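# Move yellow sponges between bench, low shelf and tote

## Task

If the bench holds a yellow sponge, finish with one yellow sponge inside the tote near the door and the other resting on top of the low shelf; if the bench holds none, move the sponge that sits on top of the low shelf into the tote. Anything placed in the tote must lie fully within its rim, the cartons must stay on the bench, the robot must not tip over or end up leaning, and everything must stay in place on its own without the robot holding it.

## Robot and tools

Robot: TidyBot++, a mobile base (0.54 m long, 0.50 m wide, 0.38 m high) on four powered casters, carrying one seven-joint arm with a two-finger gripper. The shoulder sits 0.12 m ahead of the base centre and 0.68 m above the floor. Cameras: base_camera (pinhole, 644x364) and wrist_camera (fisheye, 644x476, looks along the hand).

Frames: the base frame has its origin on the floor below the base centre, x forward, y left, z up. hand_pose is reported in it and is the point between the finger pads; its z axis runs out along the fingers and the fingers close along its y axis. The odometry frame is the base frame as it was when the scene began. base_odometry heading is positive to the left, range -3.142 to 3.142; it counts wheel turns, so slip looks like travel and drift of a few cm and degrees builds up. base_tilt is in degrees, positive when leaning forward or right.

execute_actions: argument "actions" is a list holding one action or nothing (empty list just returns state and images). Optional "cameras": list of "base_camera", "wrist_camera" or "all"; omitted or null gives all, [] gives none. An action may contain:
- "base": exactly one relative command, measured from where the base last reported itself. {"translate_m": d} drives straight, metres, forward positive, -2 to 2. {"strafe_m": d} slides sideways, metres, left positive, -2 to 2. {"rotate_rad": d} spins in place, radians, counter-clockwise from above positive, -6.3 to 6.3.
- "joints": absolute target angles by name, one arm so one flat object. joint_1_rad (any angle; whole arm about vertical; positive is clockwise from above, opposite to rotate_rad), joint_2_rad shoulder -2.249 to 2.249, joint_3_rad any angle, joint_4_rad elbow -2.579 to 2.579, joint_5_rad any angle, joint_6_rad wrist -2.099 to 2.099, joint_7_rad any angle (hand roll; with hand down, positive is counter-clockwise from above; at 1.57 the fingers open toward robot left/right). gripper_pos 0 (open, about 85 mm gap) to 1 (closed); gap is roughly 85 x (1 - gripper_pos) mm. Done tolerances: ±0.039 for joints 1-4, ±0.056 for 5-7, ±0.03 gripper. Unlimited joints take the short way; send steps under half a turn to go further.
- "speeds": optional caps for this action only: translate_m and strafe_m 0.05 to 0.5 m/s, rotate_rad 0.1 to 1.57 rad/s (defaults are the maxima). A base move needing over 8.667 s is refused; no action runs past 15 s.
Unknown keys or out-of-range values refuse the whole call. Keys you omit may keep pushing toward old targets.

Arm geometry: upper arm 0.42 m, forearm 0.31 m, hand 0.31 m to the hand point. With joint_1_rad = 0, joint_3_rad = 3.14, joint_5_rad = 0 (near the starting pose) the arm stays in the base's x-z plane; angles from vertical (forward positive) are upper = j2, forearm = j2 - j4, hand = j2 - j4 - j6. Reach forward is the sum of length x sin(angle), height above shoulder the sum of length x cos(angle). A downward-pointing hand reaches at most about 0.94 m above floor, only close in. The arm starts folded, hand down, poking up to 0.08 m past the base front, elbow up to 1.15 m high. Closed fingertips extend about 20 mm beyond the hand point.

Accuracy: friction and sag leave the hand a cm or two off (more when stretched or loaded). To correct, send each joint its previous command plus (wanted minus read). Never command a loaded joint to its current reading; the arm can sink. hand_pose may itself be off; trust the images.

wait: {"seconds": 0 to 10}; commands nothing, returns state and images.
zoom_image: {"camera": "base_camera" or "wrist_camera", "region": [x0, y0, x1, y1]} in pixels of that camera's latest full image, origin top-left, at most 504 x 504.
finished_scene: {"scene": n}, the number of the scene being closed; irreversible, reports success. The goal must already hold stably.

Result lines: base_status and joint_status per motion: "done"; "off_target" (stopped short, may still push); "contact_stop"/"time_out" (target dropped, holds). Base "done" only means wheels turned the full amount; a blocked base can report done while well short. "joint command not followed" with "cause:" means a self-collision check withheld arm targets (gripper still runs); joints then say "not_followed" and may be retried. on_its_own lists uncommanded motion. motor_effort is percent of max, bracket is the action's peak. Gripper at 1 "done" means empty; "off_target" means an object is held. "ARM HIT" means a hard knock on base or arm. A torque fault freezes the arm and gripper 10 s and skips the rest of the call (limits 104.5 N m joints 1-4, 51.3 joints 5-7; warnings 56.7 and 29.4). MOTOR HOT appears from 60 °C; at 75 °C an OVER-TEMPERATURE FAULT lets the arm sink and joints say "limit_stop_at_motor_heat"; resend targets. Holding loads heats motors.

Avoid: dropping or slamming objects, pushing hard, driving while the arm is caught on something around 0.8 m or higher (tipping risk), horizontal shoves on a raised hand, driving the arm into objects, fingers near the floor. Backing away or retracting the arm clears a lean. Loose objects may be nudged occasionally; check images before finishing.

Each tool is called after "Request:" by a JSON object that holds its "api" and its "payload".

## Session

Request:
{"api": "execute_actions", "payload": {"actions": []}}

Scene clock: 0.00 s.
base_odometry: x=+0.000 y=+0.000 heading=+0.000 (m, m, rad; odometry frame)
base_tilt: forward=-0.1 right=-0.2 (deg)
base_status: not commanded
joint_positions: joint_1_rad=+0.010 joint_2_rad=-0.334 joint_3_rad=+3.116 joint_4_rad=-2.510 joint_5_rad=-0.054 joint_6_rad=-0.858 joint_7_rad=+1.553 gripper_pos=+0.000
joint_status: not commanded
motor_effort: joint_1_rad=+0 joint_2_rad=-1 joint_3_rad=+0 joint_4_rad=+10 joint_5_rad=+0 joint_6_rad=+0 joint_7_rad=+0 (%)
hand_pose: x=+0.2728 y=+0.0154 z=+0.5912 quat_wxyz=(-0.018, +0.998, -0.018, +0.054) (m; base frame)
pictures: base_camera, wrist_camera
Images, in order (width x height): base_camera 644x364, wrist_camera 644x476.

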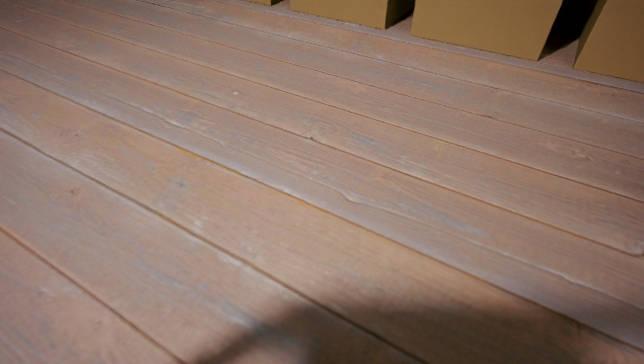

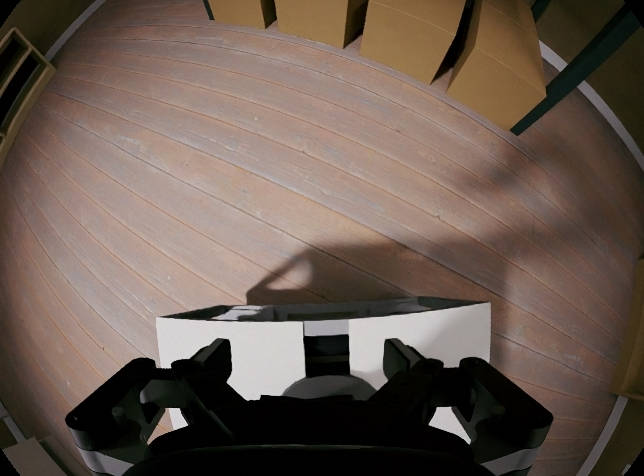

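Request:
{"api": "execute_actions", "payload": {"actions": [{"base":{"rotate_rad":-0.5},"joints":{"joint_2_rad":0,"joint_3_rad":3.16,"joint_5_rad":0.03,"joint_4_rad":-0.3,"joint_6_rad":-2.0}}]}}

Scene clock: 3.33 s.
base_odometry: x=+0.000 y=+0.000 heading=-0.499 (m, m, rad; odometry frame)
base_tilt: forward=-0.1 right=-0.2 (deg)
base_status: done
joint_positions: joint_1_rad=+0.010 joint_2_rad=-0.017 joint_3_rad=+3.146 joint_4_rad=-0.319 joint_5_rad=-0.004 joint_6_rad=-1.981 joint_7_rad=+1.553 gripper_pos=+0.000
joint_status: all done
motor_effort: joint_1_rad=+0(1) joint_2_rad=-9(14) joint_3_rad=-1(1) joint_4_rad=+8(18) joint_5_rad=+0(1) joint_6_rad=+6(7) joint_7_rad=+0(0) (%)
hand_pose: x=+0.4412 y=-0.0023 z=+1.1992 quat_wxyz=(-0.002, +0.909, -0.013, +0.416) (m; base frame)
pictures: base_camera, wrist_camera
Images, in order (width x height): base_camera 644x364, wrist_camera 644x476.

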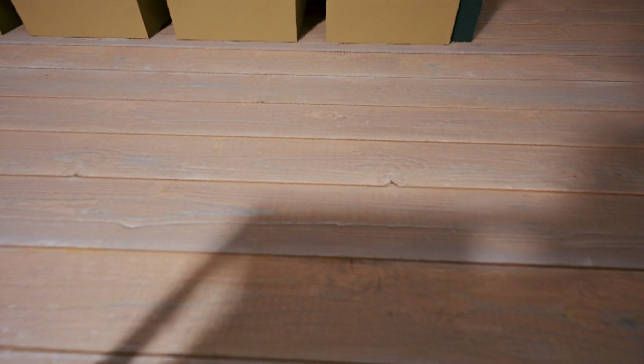

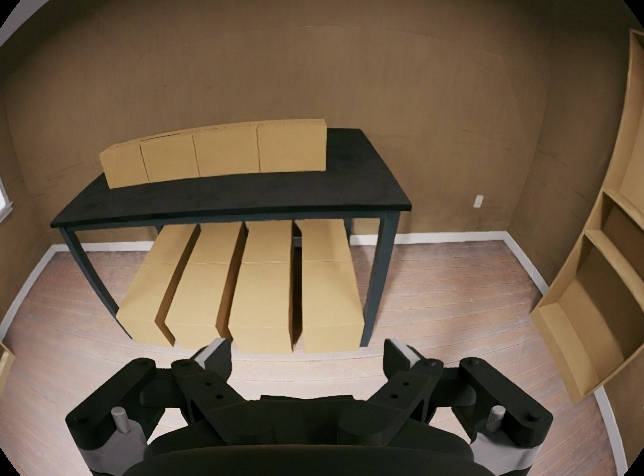

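Request:
{"api": "execute_actions", "payload": {"actions": [{"base":{"rotate_rad":1.535}}]}}

Request:
{"api": "execute_actions", "payload": {"actions": [{"base":{"translate_m":-0.72}}], "cameras": []}}

Request:
{"api": "execute_actions", "payload": {"actions": [{"base":{"strafe_m":-1.5}}]}}

Scene clock: 5.87 s.
base_odometry: x=+0.000 y=+0.000 heading=+1.035 (m, m, rad; odometry frame)
base_tilt: forward=-0.1 right=-0.2 (deg)
base_status: done
joint_positions: joint_1_rad=+0.010 joint_2_rad=-0.003 joint_3_rad=+3.152 joint_4_rad=-0.319 joint_5_rad=+0.000 joint_6_rad=-1.981 joint_7_rad=+1.553 gripper_pos=+0.000
joint_status: not commanded
motor_effort: joint_1_rad=-1(1) joint_2_rad=-10(12) joint_3_rad=-1(0) joint_4_rad=+9(9) joint_5_rad=+0(1) joint_6_rad=+6(7) joint_7_rad=+0(0) (%)
hand_pose: x=+0.4484 y=-0.0056 z=+1.1947 quat_wxyz=(+0.001, +0.912, -0.018, +0.410) (m; base frame)
pictures: base_camera, wrist_camera
Images, in order (width x height): base_camera 644x364, wrist_camera 644x476.

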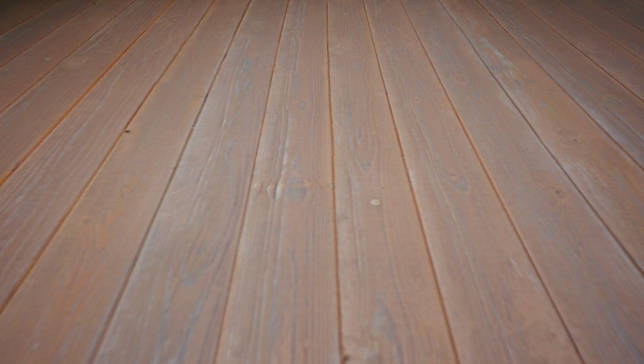

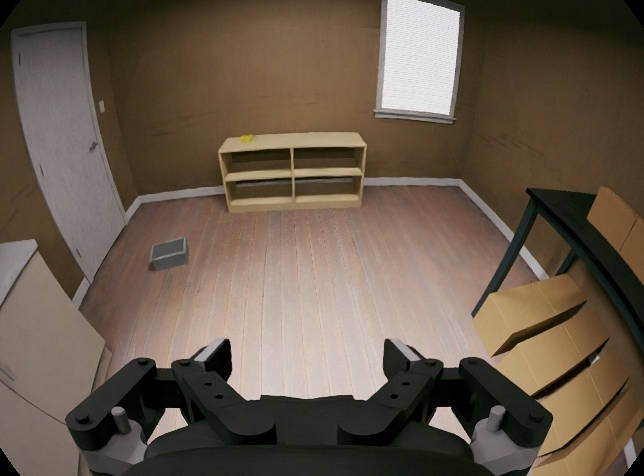

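Scene clock: 8.67 s.
base_odometry: x=-0.367 y=-0.620 heading=+1.036 (m, m, rad; odometry frame)
base_tilt: forward=-0.1 right=-0.2 (deg)
base_status: done
joint_positions: joint_1_rad=+0.010 joint_2_rad=-0.004 joint_3_rad=+3.152 joint_4_rad=-0.317 joint_5_rad=+0.000 joint_6_rad=-1.982 joint_7_rad=+1.553 gripper_pos=+0.000
joint_status: not commanded
motor_effort: joint_1_rad=+0(0) joint_2_rad=-10(15) joint_3_rad=-1(1) joint_4_rad=+8(10) joint_5_rad=+0(0) joint_6_rad=+6(7) joint_7_rad=+0(0) (%)
hand_pose: x=+0.4473 y=-0.0056 z=+1.1953 quat_wxyz=(+0.001, +0.912, -0.018, +0.411) (m; base frame)
pictures: none
No camera images: the call's "cameras" was empty. Leave "cameras" out to get every camera's image.

Scene clock: 13.03 s.
base_odometry: x=+0.923 y=-1.385 heading=+1.036 (m, m, rad; odometry frame)
base_tilt: forward=-0.1 right=-0.2 (deg)
base_status: done
joint_positions: joint_1_rad=+0.010 joint_2_rad=-0.004 joint_3_rad=+3.153 joint_4_rad=-0.317 joint_5_rad=+0.001 joint_6_rad=-1.982 joint_7_rad=+1.553 gripper_pos=+0.000
joint_status: not commanded
motor_effort: joint_1_rad=+0(1) joint_2_rad=-10(10) joint_3_rad=-1(1) joint_4_rad=+9(9) joint_5_rad=+0(2) joint_6_rad=+6(6) joint_7_rad=+0(0) (%)
hand_pose: x=+0.4474 y=-0.0060 z=+1.1953 quat_wxyz=(+0.001, +0.912, -0.018, +0.411) (m; base frame)
pictures: base_camera, wrist_camera
Images, in order (width x height): base_camera 644x364, wrist_camera 644x476.

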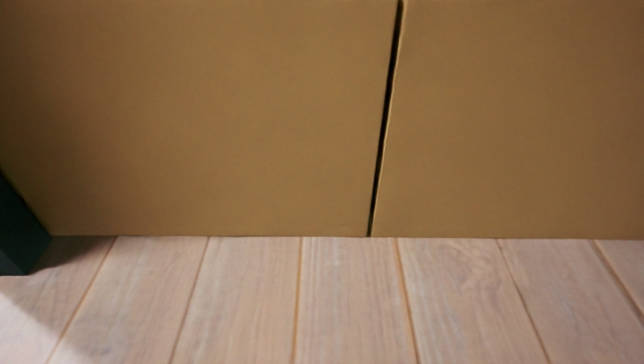

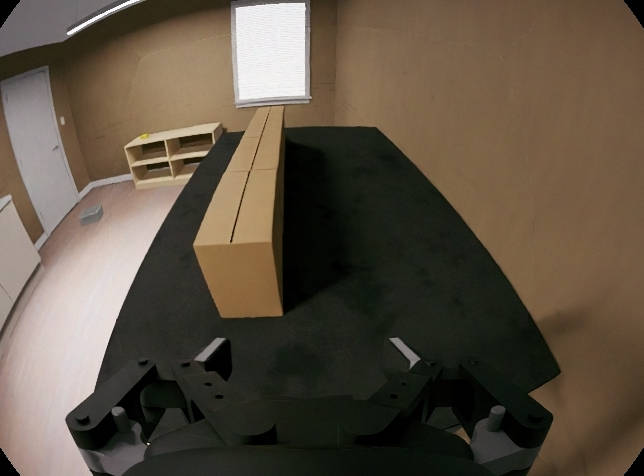

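Request:
{"api": "execute_actions", "payload": {"actions": [{"base":{"strafe_m":1.92}}]}}

Request:
{"api": "execute_actions", "payload": {"actions": [{"base":{"translate_m":2},"joints":{"joint_1_rad":1.0}}]}}

Request:
{"api": "execute_actions", "payload": {"actions": [{"base":{"translate_m":0.6},"joints":{"joint_1_rad":-0.02,"joint_2_rad":0.2,"joint_4_rad":-1.0,"joint_6_rad":-1.7}}]}}

Scene clock: 18.50 s.
base_odometry: x=-0.728 y=-0.406 heading=+1.036 (m, m, rad; odometry frame)
base_tilt: forward=-0.1 right=-0.2 (deg)
base_status: done
joint_positions: joint_1_rad=+0.010 joint_2_rad=-0.003 joint_3_rad=+3.155 joint_4_rad=-0.316 joint_5_rad=+0.002 joint_6_rad=-1.983 joint_7_rad=+1.553 gripper_pos=+0.000
joint_status: not commanded
motor_effort: joint_1_rad=+0(1) joint_2_rad=-10(12) joint_3_rad=-1(2) joint_4_rad=+8(9) joint_5_rad=+0(1) joint_6_rad=+6(6) joint_7_rad=+0(0) (%)
hand_pose: x=+0.4479 y=-0.0070 z=+1.1951 quat_wxyz=(+0.002, +0.912, -0.019, +0.410) (m; base frame)
pictures: base_camera, wrist_camera
Images, in order (width x height): base_camera 644x364, wrist_camera 644x476.

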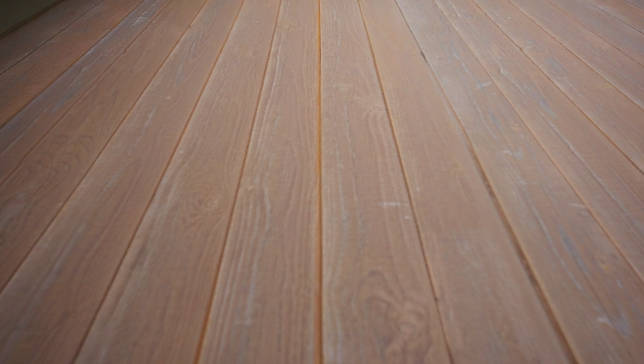

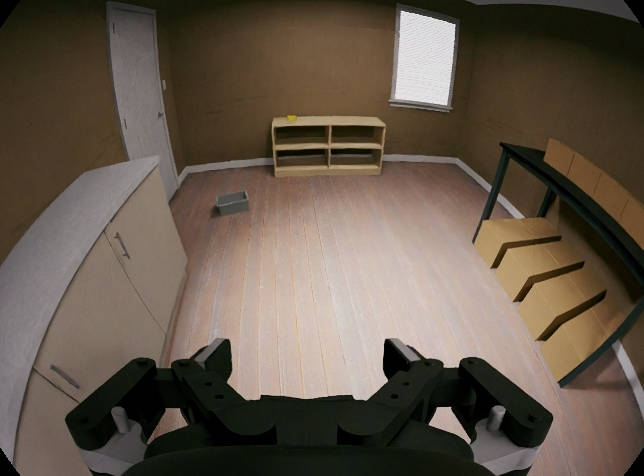

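Scene clock: 23.87 s.
base_odometry: x=+0.290 y=+1.315 heading=+1.036 (m, m, rad; odometry frame)
base_tilt: forward=-0.1 right=-0.2 (deg)
base_status: done
joint_positions: joint_1_rad=+0.977 joint_2_rad=-0.001 joint_3_rad=+3.155 joint_4_rad=-0.316 joint_5_rad=+0.002 joint_6_rad=-1.983 joint_7_rad=+1.553 gripper_pos=+0.000
joint_status: all done
motor_effort: joint_1_rad=+0(1) joint_2_rad=-10(12) joint_3_rad=-1(0) joint_4_rad=+9(9) joint_5_rad=+1(1) joint_6_rad=+6(6) joint_7_rad=+0(0) (%)
hand_pose: x=+0.3005 y=-0.2750 z=+1.1948 quat_wxyz=(+0.192, +0.799, -0.441, +0.362) (m; base frame)
pictures: base_camera, wrist_camera
Images, in order (width x height): base_camera 644x364, wrist_camera 644x476.

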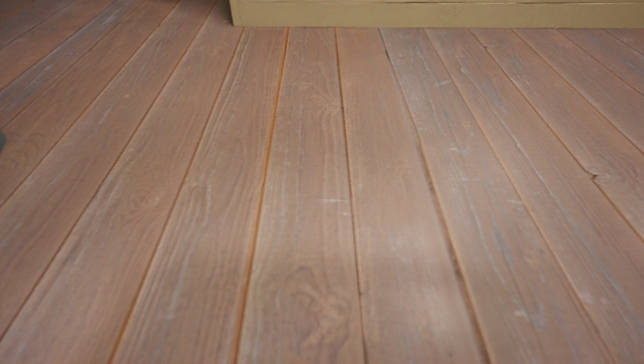

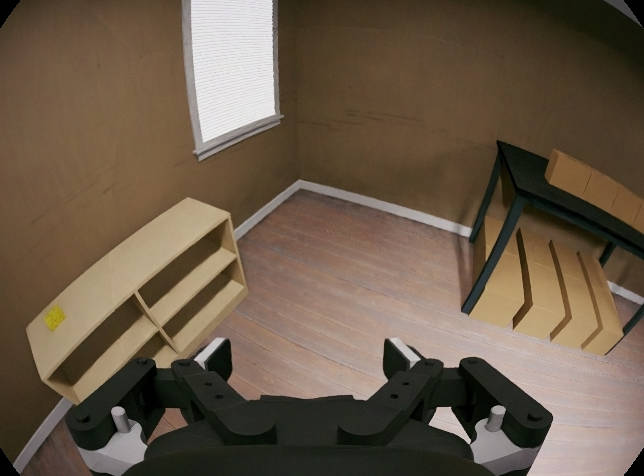

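Scene clock: 26.43 s.
base_odometry: x=+0.596 y=+1.832 heading=+1.036 (m, m, rad; odometry frame)
base_tilt: forward=-0.1 right=-0.2 (deg)
base_status: done
joint_positions: joint_1_rad=-0.001 joint_2_rad=+0.204 joint_3_rad=+3.155 joint_4_rad=-0.980 joint_5_rad=+0.002 joint_6_rad=-1.716 joint_7_rad=+1.553 gripper_pos=+0.000
joint_status: all done
motor_effort: joint_1_rad=+0(1) joint_2_rad=-25(31) joint_3_rad=-1(2) joint_4_rad=+15(16) joint_5_rad=+0(1) joint_6_rad=+2(5) joint_7_rad=-1(0) (%)
hand_pose: x=+0.5699 y=-0.0041 z=+0.9100 quat_wxyz=(+0.002, +0.993, -0.015, +0.120) (m; base frame)
pictures: base_camera, wrist_camera
Images, in order (width x height): base_camera 644x364, wrist_camera 644x476.

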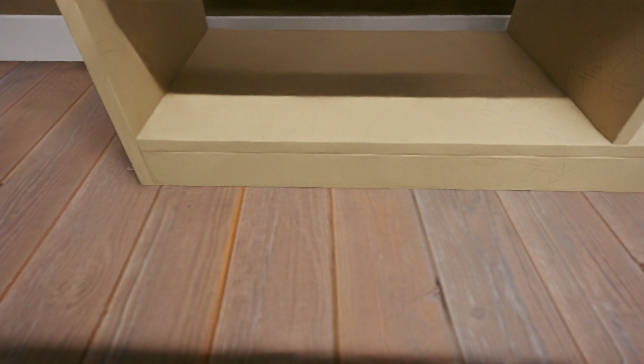

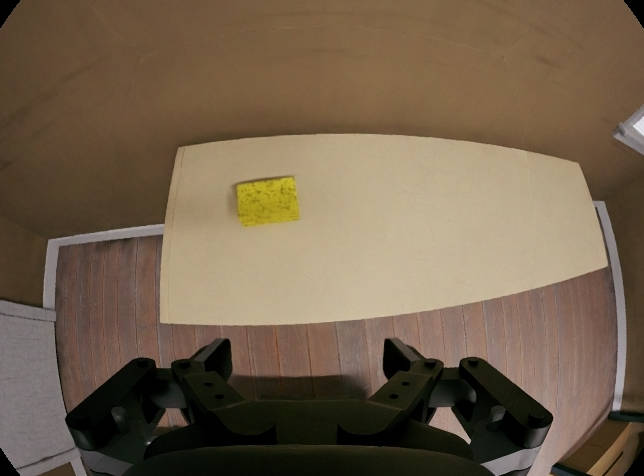

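Request:
{"api": "execute_actions", "payload": {"actions": [{"base":{"translate_m":0.21},"joints":{"joint_1_rad":-0.18,"joint_2_rad":0.44,"joint_4_rad":-1.25,"joint_6_rad":-1.45,"joint_7_rad":3.13}}]}}

Scene clock: 28.30 s.
base_odometry: x=+0.703 y=+2.013 heading=+1.037 (m, m, rad; odometry frame)
base_tilt: forward=-0.1 right=-0.2 (deg)
base_status: done
joint_positions: joint_1_rad=-0.160 joint_2_rad=+0.437 joint_3_rad=+3.155 joint_4_rad=-1.235 joint_5_rad=+0.002 joint_6_rad=-1.468 joint_7_rad=+3.110 gripper_pos=+0.000
joint_status: all done
motor_effort: joint_1_rad=+0(1) joint_2_rad=-33(35) joint_3_rad=-1(2) joint_4_rad=+16(17) joint_5_rad=-1(0) joint_6_rad=+0(1) joint_7_rad=+0(1) (%)
hand_pose: x=+0.6052 y=+0.0732 z=+0.7199 quat_wxyz=(+0.004, +0.665, +0.747, -0.002) (m; base frame)
pictures: base_camera, wrist_camera
Images, in order (width x height): base_camera 644x364, wrist_camera 644x476.

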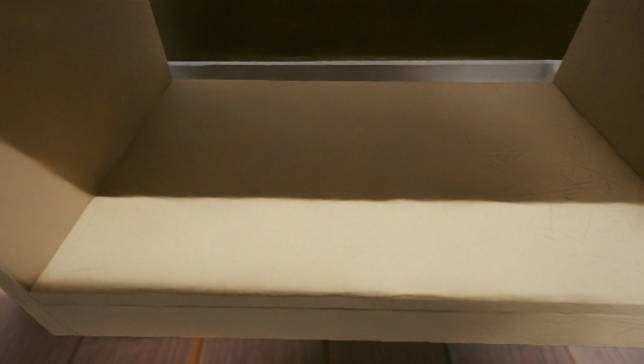

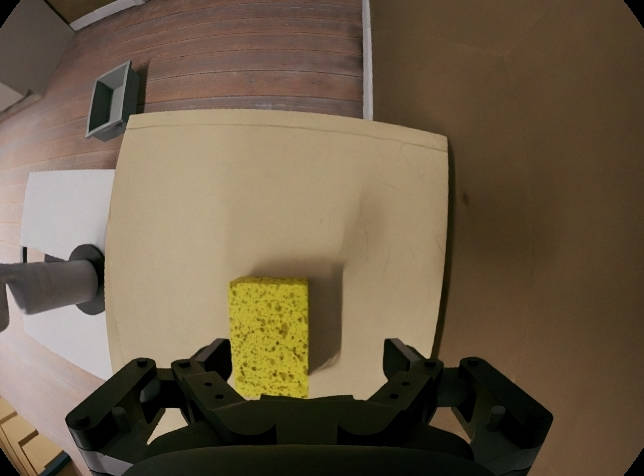

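Request:
{"api": "execute_actions", "payload": {"actions": [{"base":{"translate_m":-0.028},"joints":{"joint_1_rad":-0.205}}], "cameras": ["wrist_camera"]}}

Request:
{"api": "execute_actions", "payload": {"actions": [{"joints":{"joint_2_rad":0.48,"joint_4_rad":-1.43,"joint_6_rad":-1.23}}], "cameras": ["wrist_camera"]}}

Scene clock: 29.27 s.
base_odometry: x=+0.688 y=+1.989 heading=+1.037 (m, m, rad; odometry frame)
base_tilt: forward=-0.1 right=-0.2 (deg)
base_status: done
joint_positions: joint_1_rad=-0.186 joint_2_rad=+0.435 joint_3_rad=+3.155 joint_4_rad=-1.235 joint_5_rad=+0.002 joint_6_rad=-1.466 joint_7_rad=+3.110 gripper_pos=+0.000
joint_status: all done
motor_effort: joint_1_rad=+0(1) joint_2_rad=-33(36) joint_3_rad=-1(3) joint_4_rad=+16(16) joint_5_rad=+0(1) joint_6_rad=+0(1) joint_7_rad=+0(0) (%)
hand_pose: x=+0.6033 y=+0.0858 z=+0.7207 quat_wxyz=(+0.005, +0.655, +0.756, -0.001) (m; base frame)
pictures: wrist_camera
Images, in order (width x height): wrist_camera 644x476.

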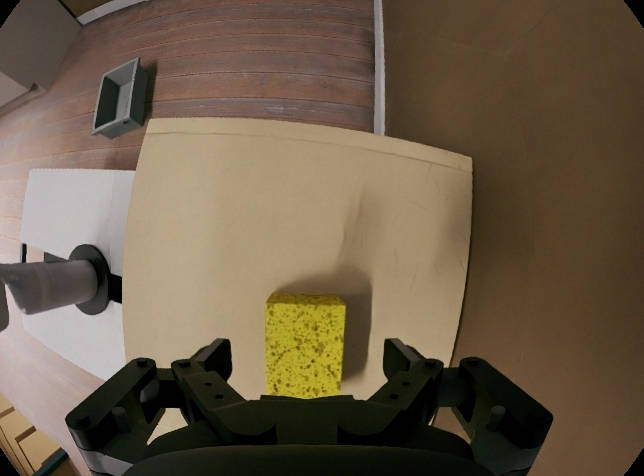

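Scene clock: 30.40 s.
base_odometry: x=+0.688 y=+1.989 heading=+1.037 (m, m, rad; odometry frame)
base_tilt: forward=-0.1 right=-0.2 (deg)
base_status: not commanded
joint_positions: joint_1_rad=-0.186 joint_2_rad=+0.477 joint_3_rad=+3.155 joint_4_rad=-1.415 joint_5_rad=+0.002 joint_6_rad=-1.248 joint_7_rad=+3.110 gripper_pos=+0.000
joint_status: all done
motor_effort: joint_1_rad=+0(0) joint_2_rad=-34(36) joint_3_rad=-1(1) joint_4_rad=+15(16) joint_5_rad=+0(0) joint_6_rad=+0(0) joint_7_rad=+0(0) (%)
hand_pose: x=+0.6036 y=+0.0855 z=+0.6448 quat_wxyz=(+0.004, +0.655, +0.756, -0.002) (m; base frame)
pictures: wrist_camera
Images, in order (width x height): wrist_camera 644x476.

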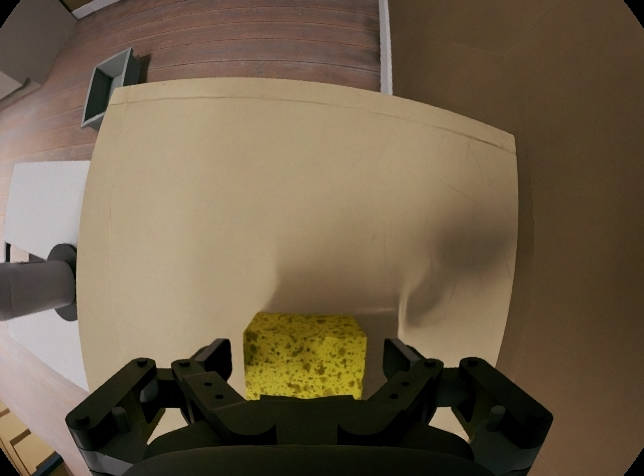

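Wrong lateral direction; fix.

Request:
{"api": "execute_actions", "payload": {"actions": [{"joints":{"joint_1_rad":-0.115,"joint_2_rad":0.495,"joint_4_rad":-1.475,"joint_6_rad":-1.17,"joint_7_rad":3.17}}], "cameras": ["wrist_camera"]}}

Request:
{"api": "execute_actions", "payload": {"actions": [{"joints":{"gripper_pos":1}}], "cameras": ["wrist_camera"]}}

Request:
{"api": "execute_actions", "payload": {"actions": [{"base":{"translate_m":-0.3},"joints":{"joint_2_rad":0.25,"joint_6_rad":-1.4}}], "cameras": ["wrist_camera"]}}

Scene clock: 31.37 s.
base_odometry: x=+0.688 y=+1.989 heading=+1.037 (m, m, rad; odometry frame)
base_tilt: forward=-0.1 right=-0.2 (deg)
base_status: not commanded
joint_positions: joint_1_rad=-0.128 joint_2_rad=+0.485 joint_3_rad=+3.158 joint_4_rad=-1.456 joint_5_rad=+0.002 joint_6_rad=-1.189 joint_7_rad=+3.130 gripper_pos=+0.000
joint_status: all done
motor_effort: joint_1_rad=+0(2) joint_2_rad=-34(35) joint_3_rad=-1(2) joint_4_rad=+14(15) joint_5_rad=+0(0) joint_6_rad=+0(1) joint_7_rad=+0(0) (%)
hand_pose: x=+0.6089 y=+0.0565 z=+0.6291 quat_wxyz=(+0.008, +0.670, +0.743, +0.001) (m; base frame)
pictures: wrist_camera
Images, in order (width x height): wrist_camera 644x476.

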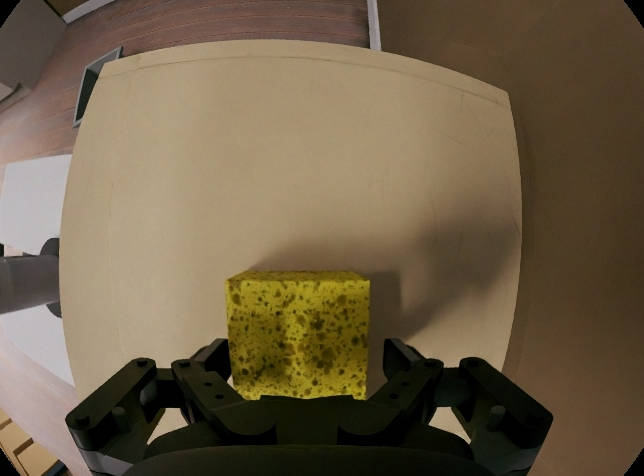

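Scene clock: 32.47 s.
base_odometry: x=+0.689 y=+1.989 heading=+1.037 (m, m, rad; odometry frame)
base_tilt: forward=-0.1 right=-0.2 (deg)
base_status: not commanded
joint_positions: joint_1_rad=-0.128 joint_2_rad=+0.481 joint_3_rad=+3.158 joint_4_rad=-1.457 joint_5_rad=+0.002 joint_6_rad=-1.187 joint_7_rad=+3.130 gripper_pos=+0.389
joint_status: gripper_pos off_target (ended at +0.389, target +1.000)
motor_effort: joint_1_rad=+0(0) joint_2_rad=-28(34) joint_3_rad=-1(1) joint_4_rad=+11(15) joint_5_rad=+0(0) joint_6_rad=+0(2) joint_7_rad=+0(0) (%)
hand_pose: x=+0.6090 y=+0.0565 z=+0.6306 quat_wxyz=(+0.009, +0.670, +0.743, +0.003) (m; base frame)
pictures: wrist_camera
Images, in order (width x height): wrist_camera 644x476.

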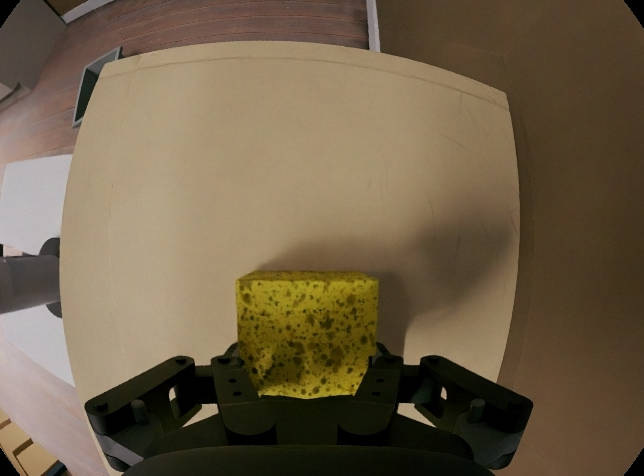

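Scene clock: 34.50 s.
base_odometry: x=+0.536 y=+1.730 heading=+1.037 (m, m, rad; odometry frame)
base_tilt: forward=-0.1 right=-0.2 (deg)
base_status: done
joint_positions: joint_1_rad=-0.128 joint_2_rad=+0.250 joint_3_rad=+3.158 joint_4_rad=-1.464 joint_5_rad=+0.004 joint_6_rad=-1.386 joint_7_rad=+3.130 gripper_pos=+0.389
joint_status: all done
motor_effort: joint_1_rad=+0(2) joint_2_rad=-27(39) joint_3_rad=-1(3) joint_4_rad=+16(17) joint_5_rad=+0(1) joint_6_rad=+1(2) joint_7_rad=+0(0) (%)
hand_pose: x=+0.5446 y=+0.0485 z=+0.7336 quat_wxyz=(+0.017, +0.670, +0.742, +0.013) (m; base frame)
pictures: wrist_camera
Images, in order (width x height): wrist_camera 644x476.

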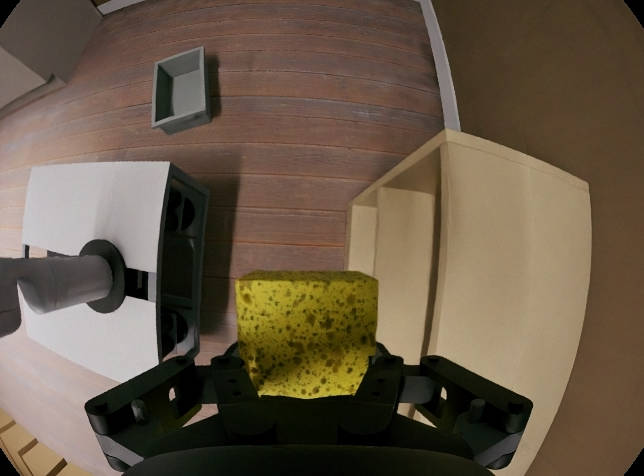

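Request:
{"api": "execute_actions", "payload": {"actions": [{"base":{"rotate_rad":1.42},"joints":{"joint_1_rad":0.01,"joint_2_rad":1.15,"joint_4_rad":-1.6,"joint_6_rad":-0.37,"joint_7_rad":3.3}}]}}

Scene clock: 37.20 s.
base_odometry: x=+0.536 y=+1.730 heading=+2.456 (m, m, rad; odometry frame)
base_tilt: forward=-0.1 right=-0.2 (deg)
base_status: done
joint_positions: joint_1_rad=-0.009 joint_2_rad=+1.146 joint_3_rad=+3.153 joint_4_rad=-1.579 joint_5_rad=+0.004 joint_6_rad=-0.388 joint_7_rad=+3.259 gripper_pos=+0.389
joint_status: all done
motor_effort: joint_1_rad=+0(5) joint_2_rad=-42(45) joint_3_rad=-1(4) joint_4_rad=+7(16) joint_5_rad=+0(1) joint_6_rad=+0(1) joint_7_rad=-1(1) (%)
hand_pose: x=+0.6384 y=-0.0014 z=+0.2564 quat_wxyz=(+0.015, +0.661, +0.750, +0.005) (m; base frame)
pictures: base_camera, wrist_camera
Images, in order (width x height): base_camera 644x364, wrist_camera 644x476.

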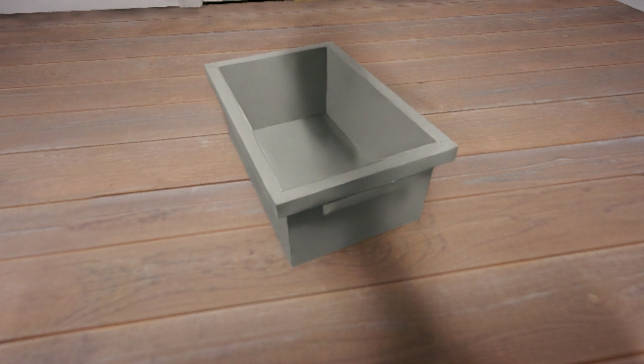

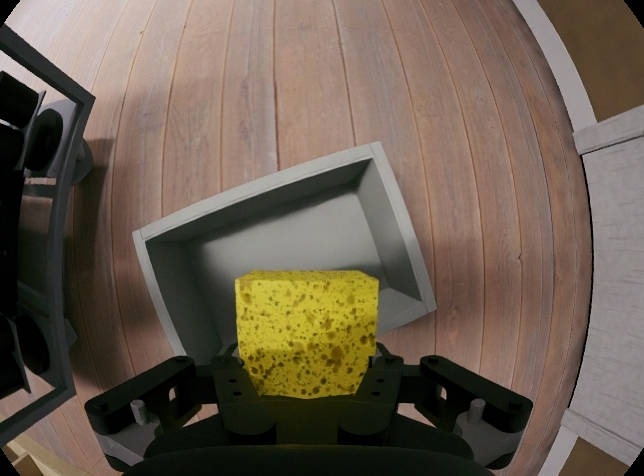

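Request:
{"api": "execute_actions", "payload": {"actions": [{"joints":{"joint_1_rad":-0.11,"joint_2_rad":1.3,"joint_6_rad":-0.22,"joint_7_rad":3.54}}]}}

Scene clock: 38.57 s.
base_odometry: x=+0.536 y=+1.730 heading=+2.456 (m, m, rad; odometry frame)
base_tilt: forward=-0.1 right=-0.2 (deg)
base_status: not commanded
joint_positions: joint_1_rad=-0.099 joint_2_rad=+1.304 joint_3_rad=+3.155 joint_4_rad=-1.586 joint_5_rad=+0.004 joint_6_rad=-0.239 joint_7_rad=+3.503 gripper_pos=+0.389
joint_status: all done
motor_effort: joint_1_rad=+0(2) joint_2_rad=-41(46) joint_3_rad=-1(3) joint_4_rad=+4(7) joint_5_rad=+0(1) joint_6_rad=+0(1) joint_7_rad=+0(0) (%)
hand_pose: x=+0.6055 y=+0.0412 z=+0.1769 quat_wxyz=(+0.009, +0.527, +0.850, -0.002) (m; base frame)
pictures: base_camera, wrist_camera
Images, in order (width x height): base_camera 644x364, wrist_camera 644x476.

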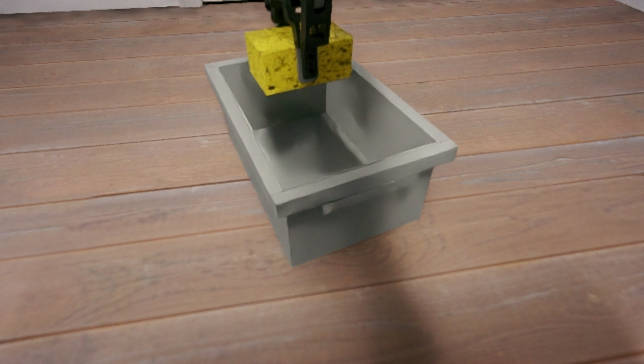

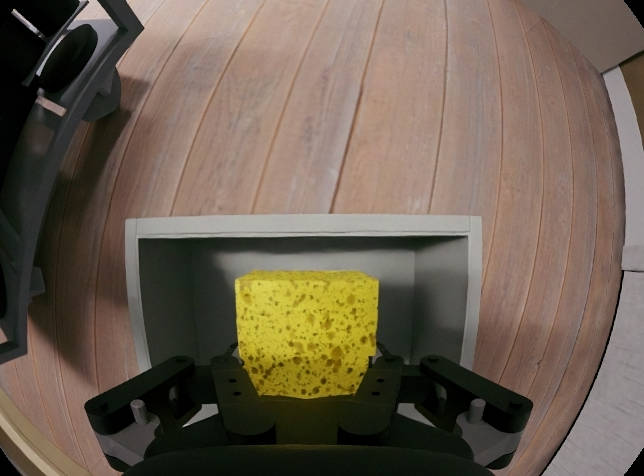

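Request:
{"api": "execute_actions", "payload": {"actions": [{"joints":{"joint_1_rad":-0.06,"joint_2_rad":1.61,"joint_4_rad":-1.305,"joint_6_rad":-0.18}}]}}

Request:
{"api": "execute_actions", "payload": {"actions": [{"joints":{"gripper_pos":0}}], "cameras": []}}

Request:
{"api": "execute_actions", "payload": {"actions": [{"joints":{"joint_2_rad":1.15,"joint_4_rad":-1.68,"joint_6_rad":-0.3}}]}}

Scene clock: 40.37 s.
base_odometry: x=+0.536 y=+1.730 heading=+2.456 (m, m, rad; odometry frame)
base_tilt: forward=-0.1 right=-0.2 (deg)
base_status: not commanded
joint_positions: joint_1_rad=-0.084 joint_2_rad=+1.613 joint_3_rad=+3.155 joint_4_rad=-1.326 joint_5_rad=+0.004 joint_6_rad=-0.199 joint_7_rad=+3.503 gripper_pos=+0.389
joint_status: all done
motor_effort: joint_1_rad=+0(0) joint_2_rad=-42(45) joint_3_rad=-2(2) joint_4_rad=+3(4) joint_5_rad=+0(0) joint_6_rad=+0(0) joint_7_rad=+0(0) (%)
hand_pose: x=+0.6025 y=+0.0334 z=+0.0449 quat_wxyz=(+0.006, +0.532, +0.847, -0.005) (m; base frame)
pictures: base_camera, wrist_camera
Images, in order (width x height): base_camera 644x364, wrist_camera 644x476.

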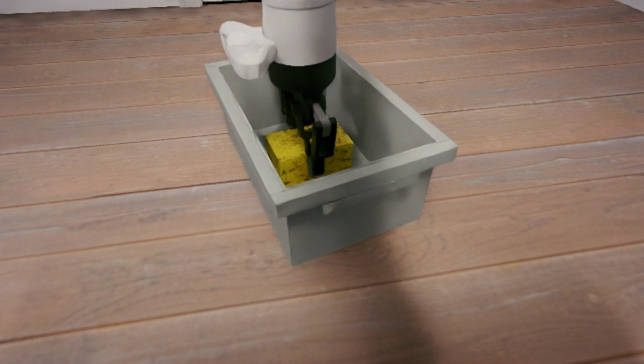

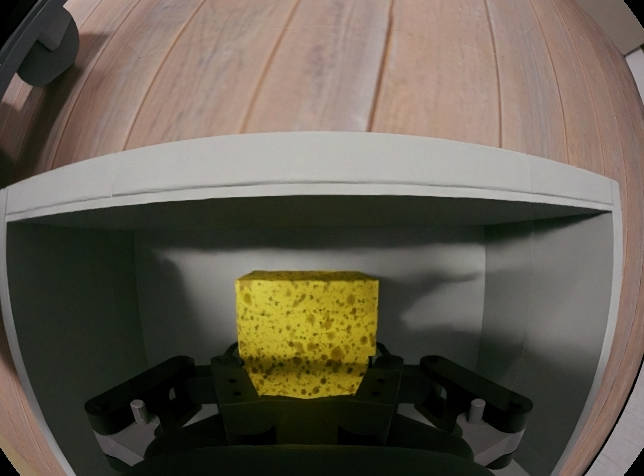

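Scene clock: 41.47 s.
base_odometry: x=+0.536 y=+1.730 heading=+2.456 (m, m, rad; odometry frame)
base_tilt: forward=-0.1 right=-0.2 (deg)
base_status: not commanded
joint_positions: joint_1_rad=-0.084 joint_2_rad=+1.613 joint_3_rad=+3.155 joint_4_rad=-1.326 joint_5_rad=+0.004 joint_6_rad=-0.199 joint_7_rad=+3.503 gripper_pos=+0.000
joint_status: all done
motor_effort: joint_1_rad=+0(0) joint_2_rad=-41(42) joint_3_rad=-2(2) joint_4_rad=+3(3) joint_5_rad=+0(0) joint_6_rad=+0(0) joint_7_rad=-1(1) (%)
hand_pose: x=+0.6025 y=+0.0334 z=+0.0449 quat_wxyz=(+0.006, +0.532, +0.847, -0.005) (m; base frame)
pictures: none
No camera images: the call's "cameras" was empty. Leave "cameras" out to get every camera's image.

Scene clock: 43.13 s.
base_odometry: x=+0.536 y=+1.730 heading=+2.456 (m, m, rad; odometry frame)
base_tilt: forward=-0.1 right=-0.2 (deg)
base_status: not commanded
joint_positions: joint_1_rad=-0.084 joint_2_rad=+1.155 joint_3_rad=+3.155 joint_4_rad=-1.661 joint_5_rad=+0.004 joint_6_rad=-0.282 joint_7_rad=+3.503 gripper_pos=+0.000
joint_status: all done
motor_effort: joint_1_rad=+0(0) joint_2_rad=-41(45) joint_3_rad=-1(2) joint_4_rad=+5(6) joint_5_rad=+0(1) joint_6_rad=+1(1) joint_7_rad=+0(0) (%)
hand_pose: x=+0.6173 y=+0.0347 z=+0.2430 quat_wxyz=(+0.022, +0.534, +0.845, +0.008) (m; base frame)
pictures: base_camera, wrist_camera
Images, in order (width x height): base_camera 644x364, wrist_camera 644x476.

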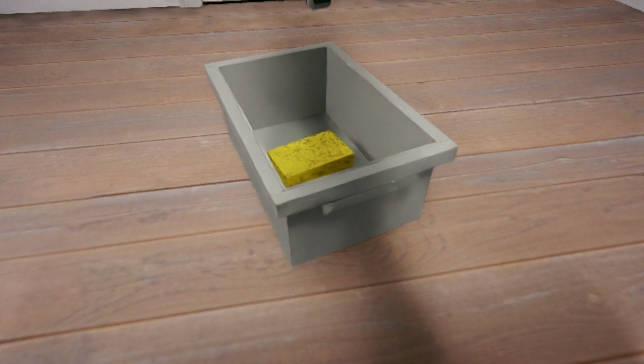

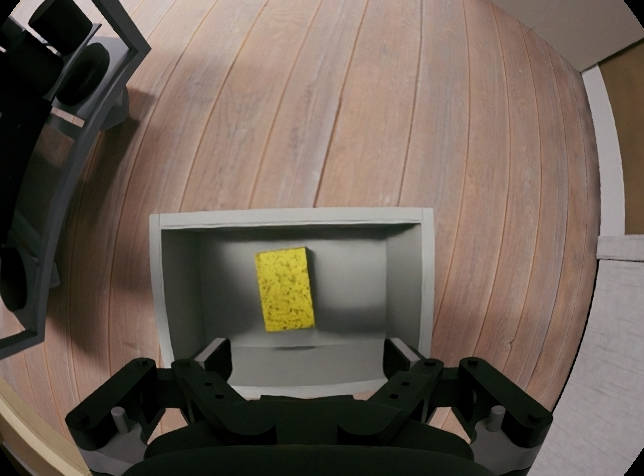

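Request:
{"api": "finished_scene", "payload": {"scene": 2}}

The scene is finished: the task was done.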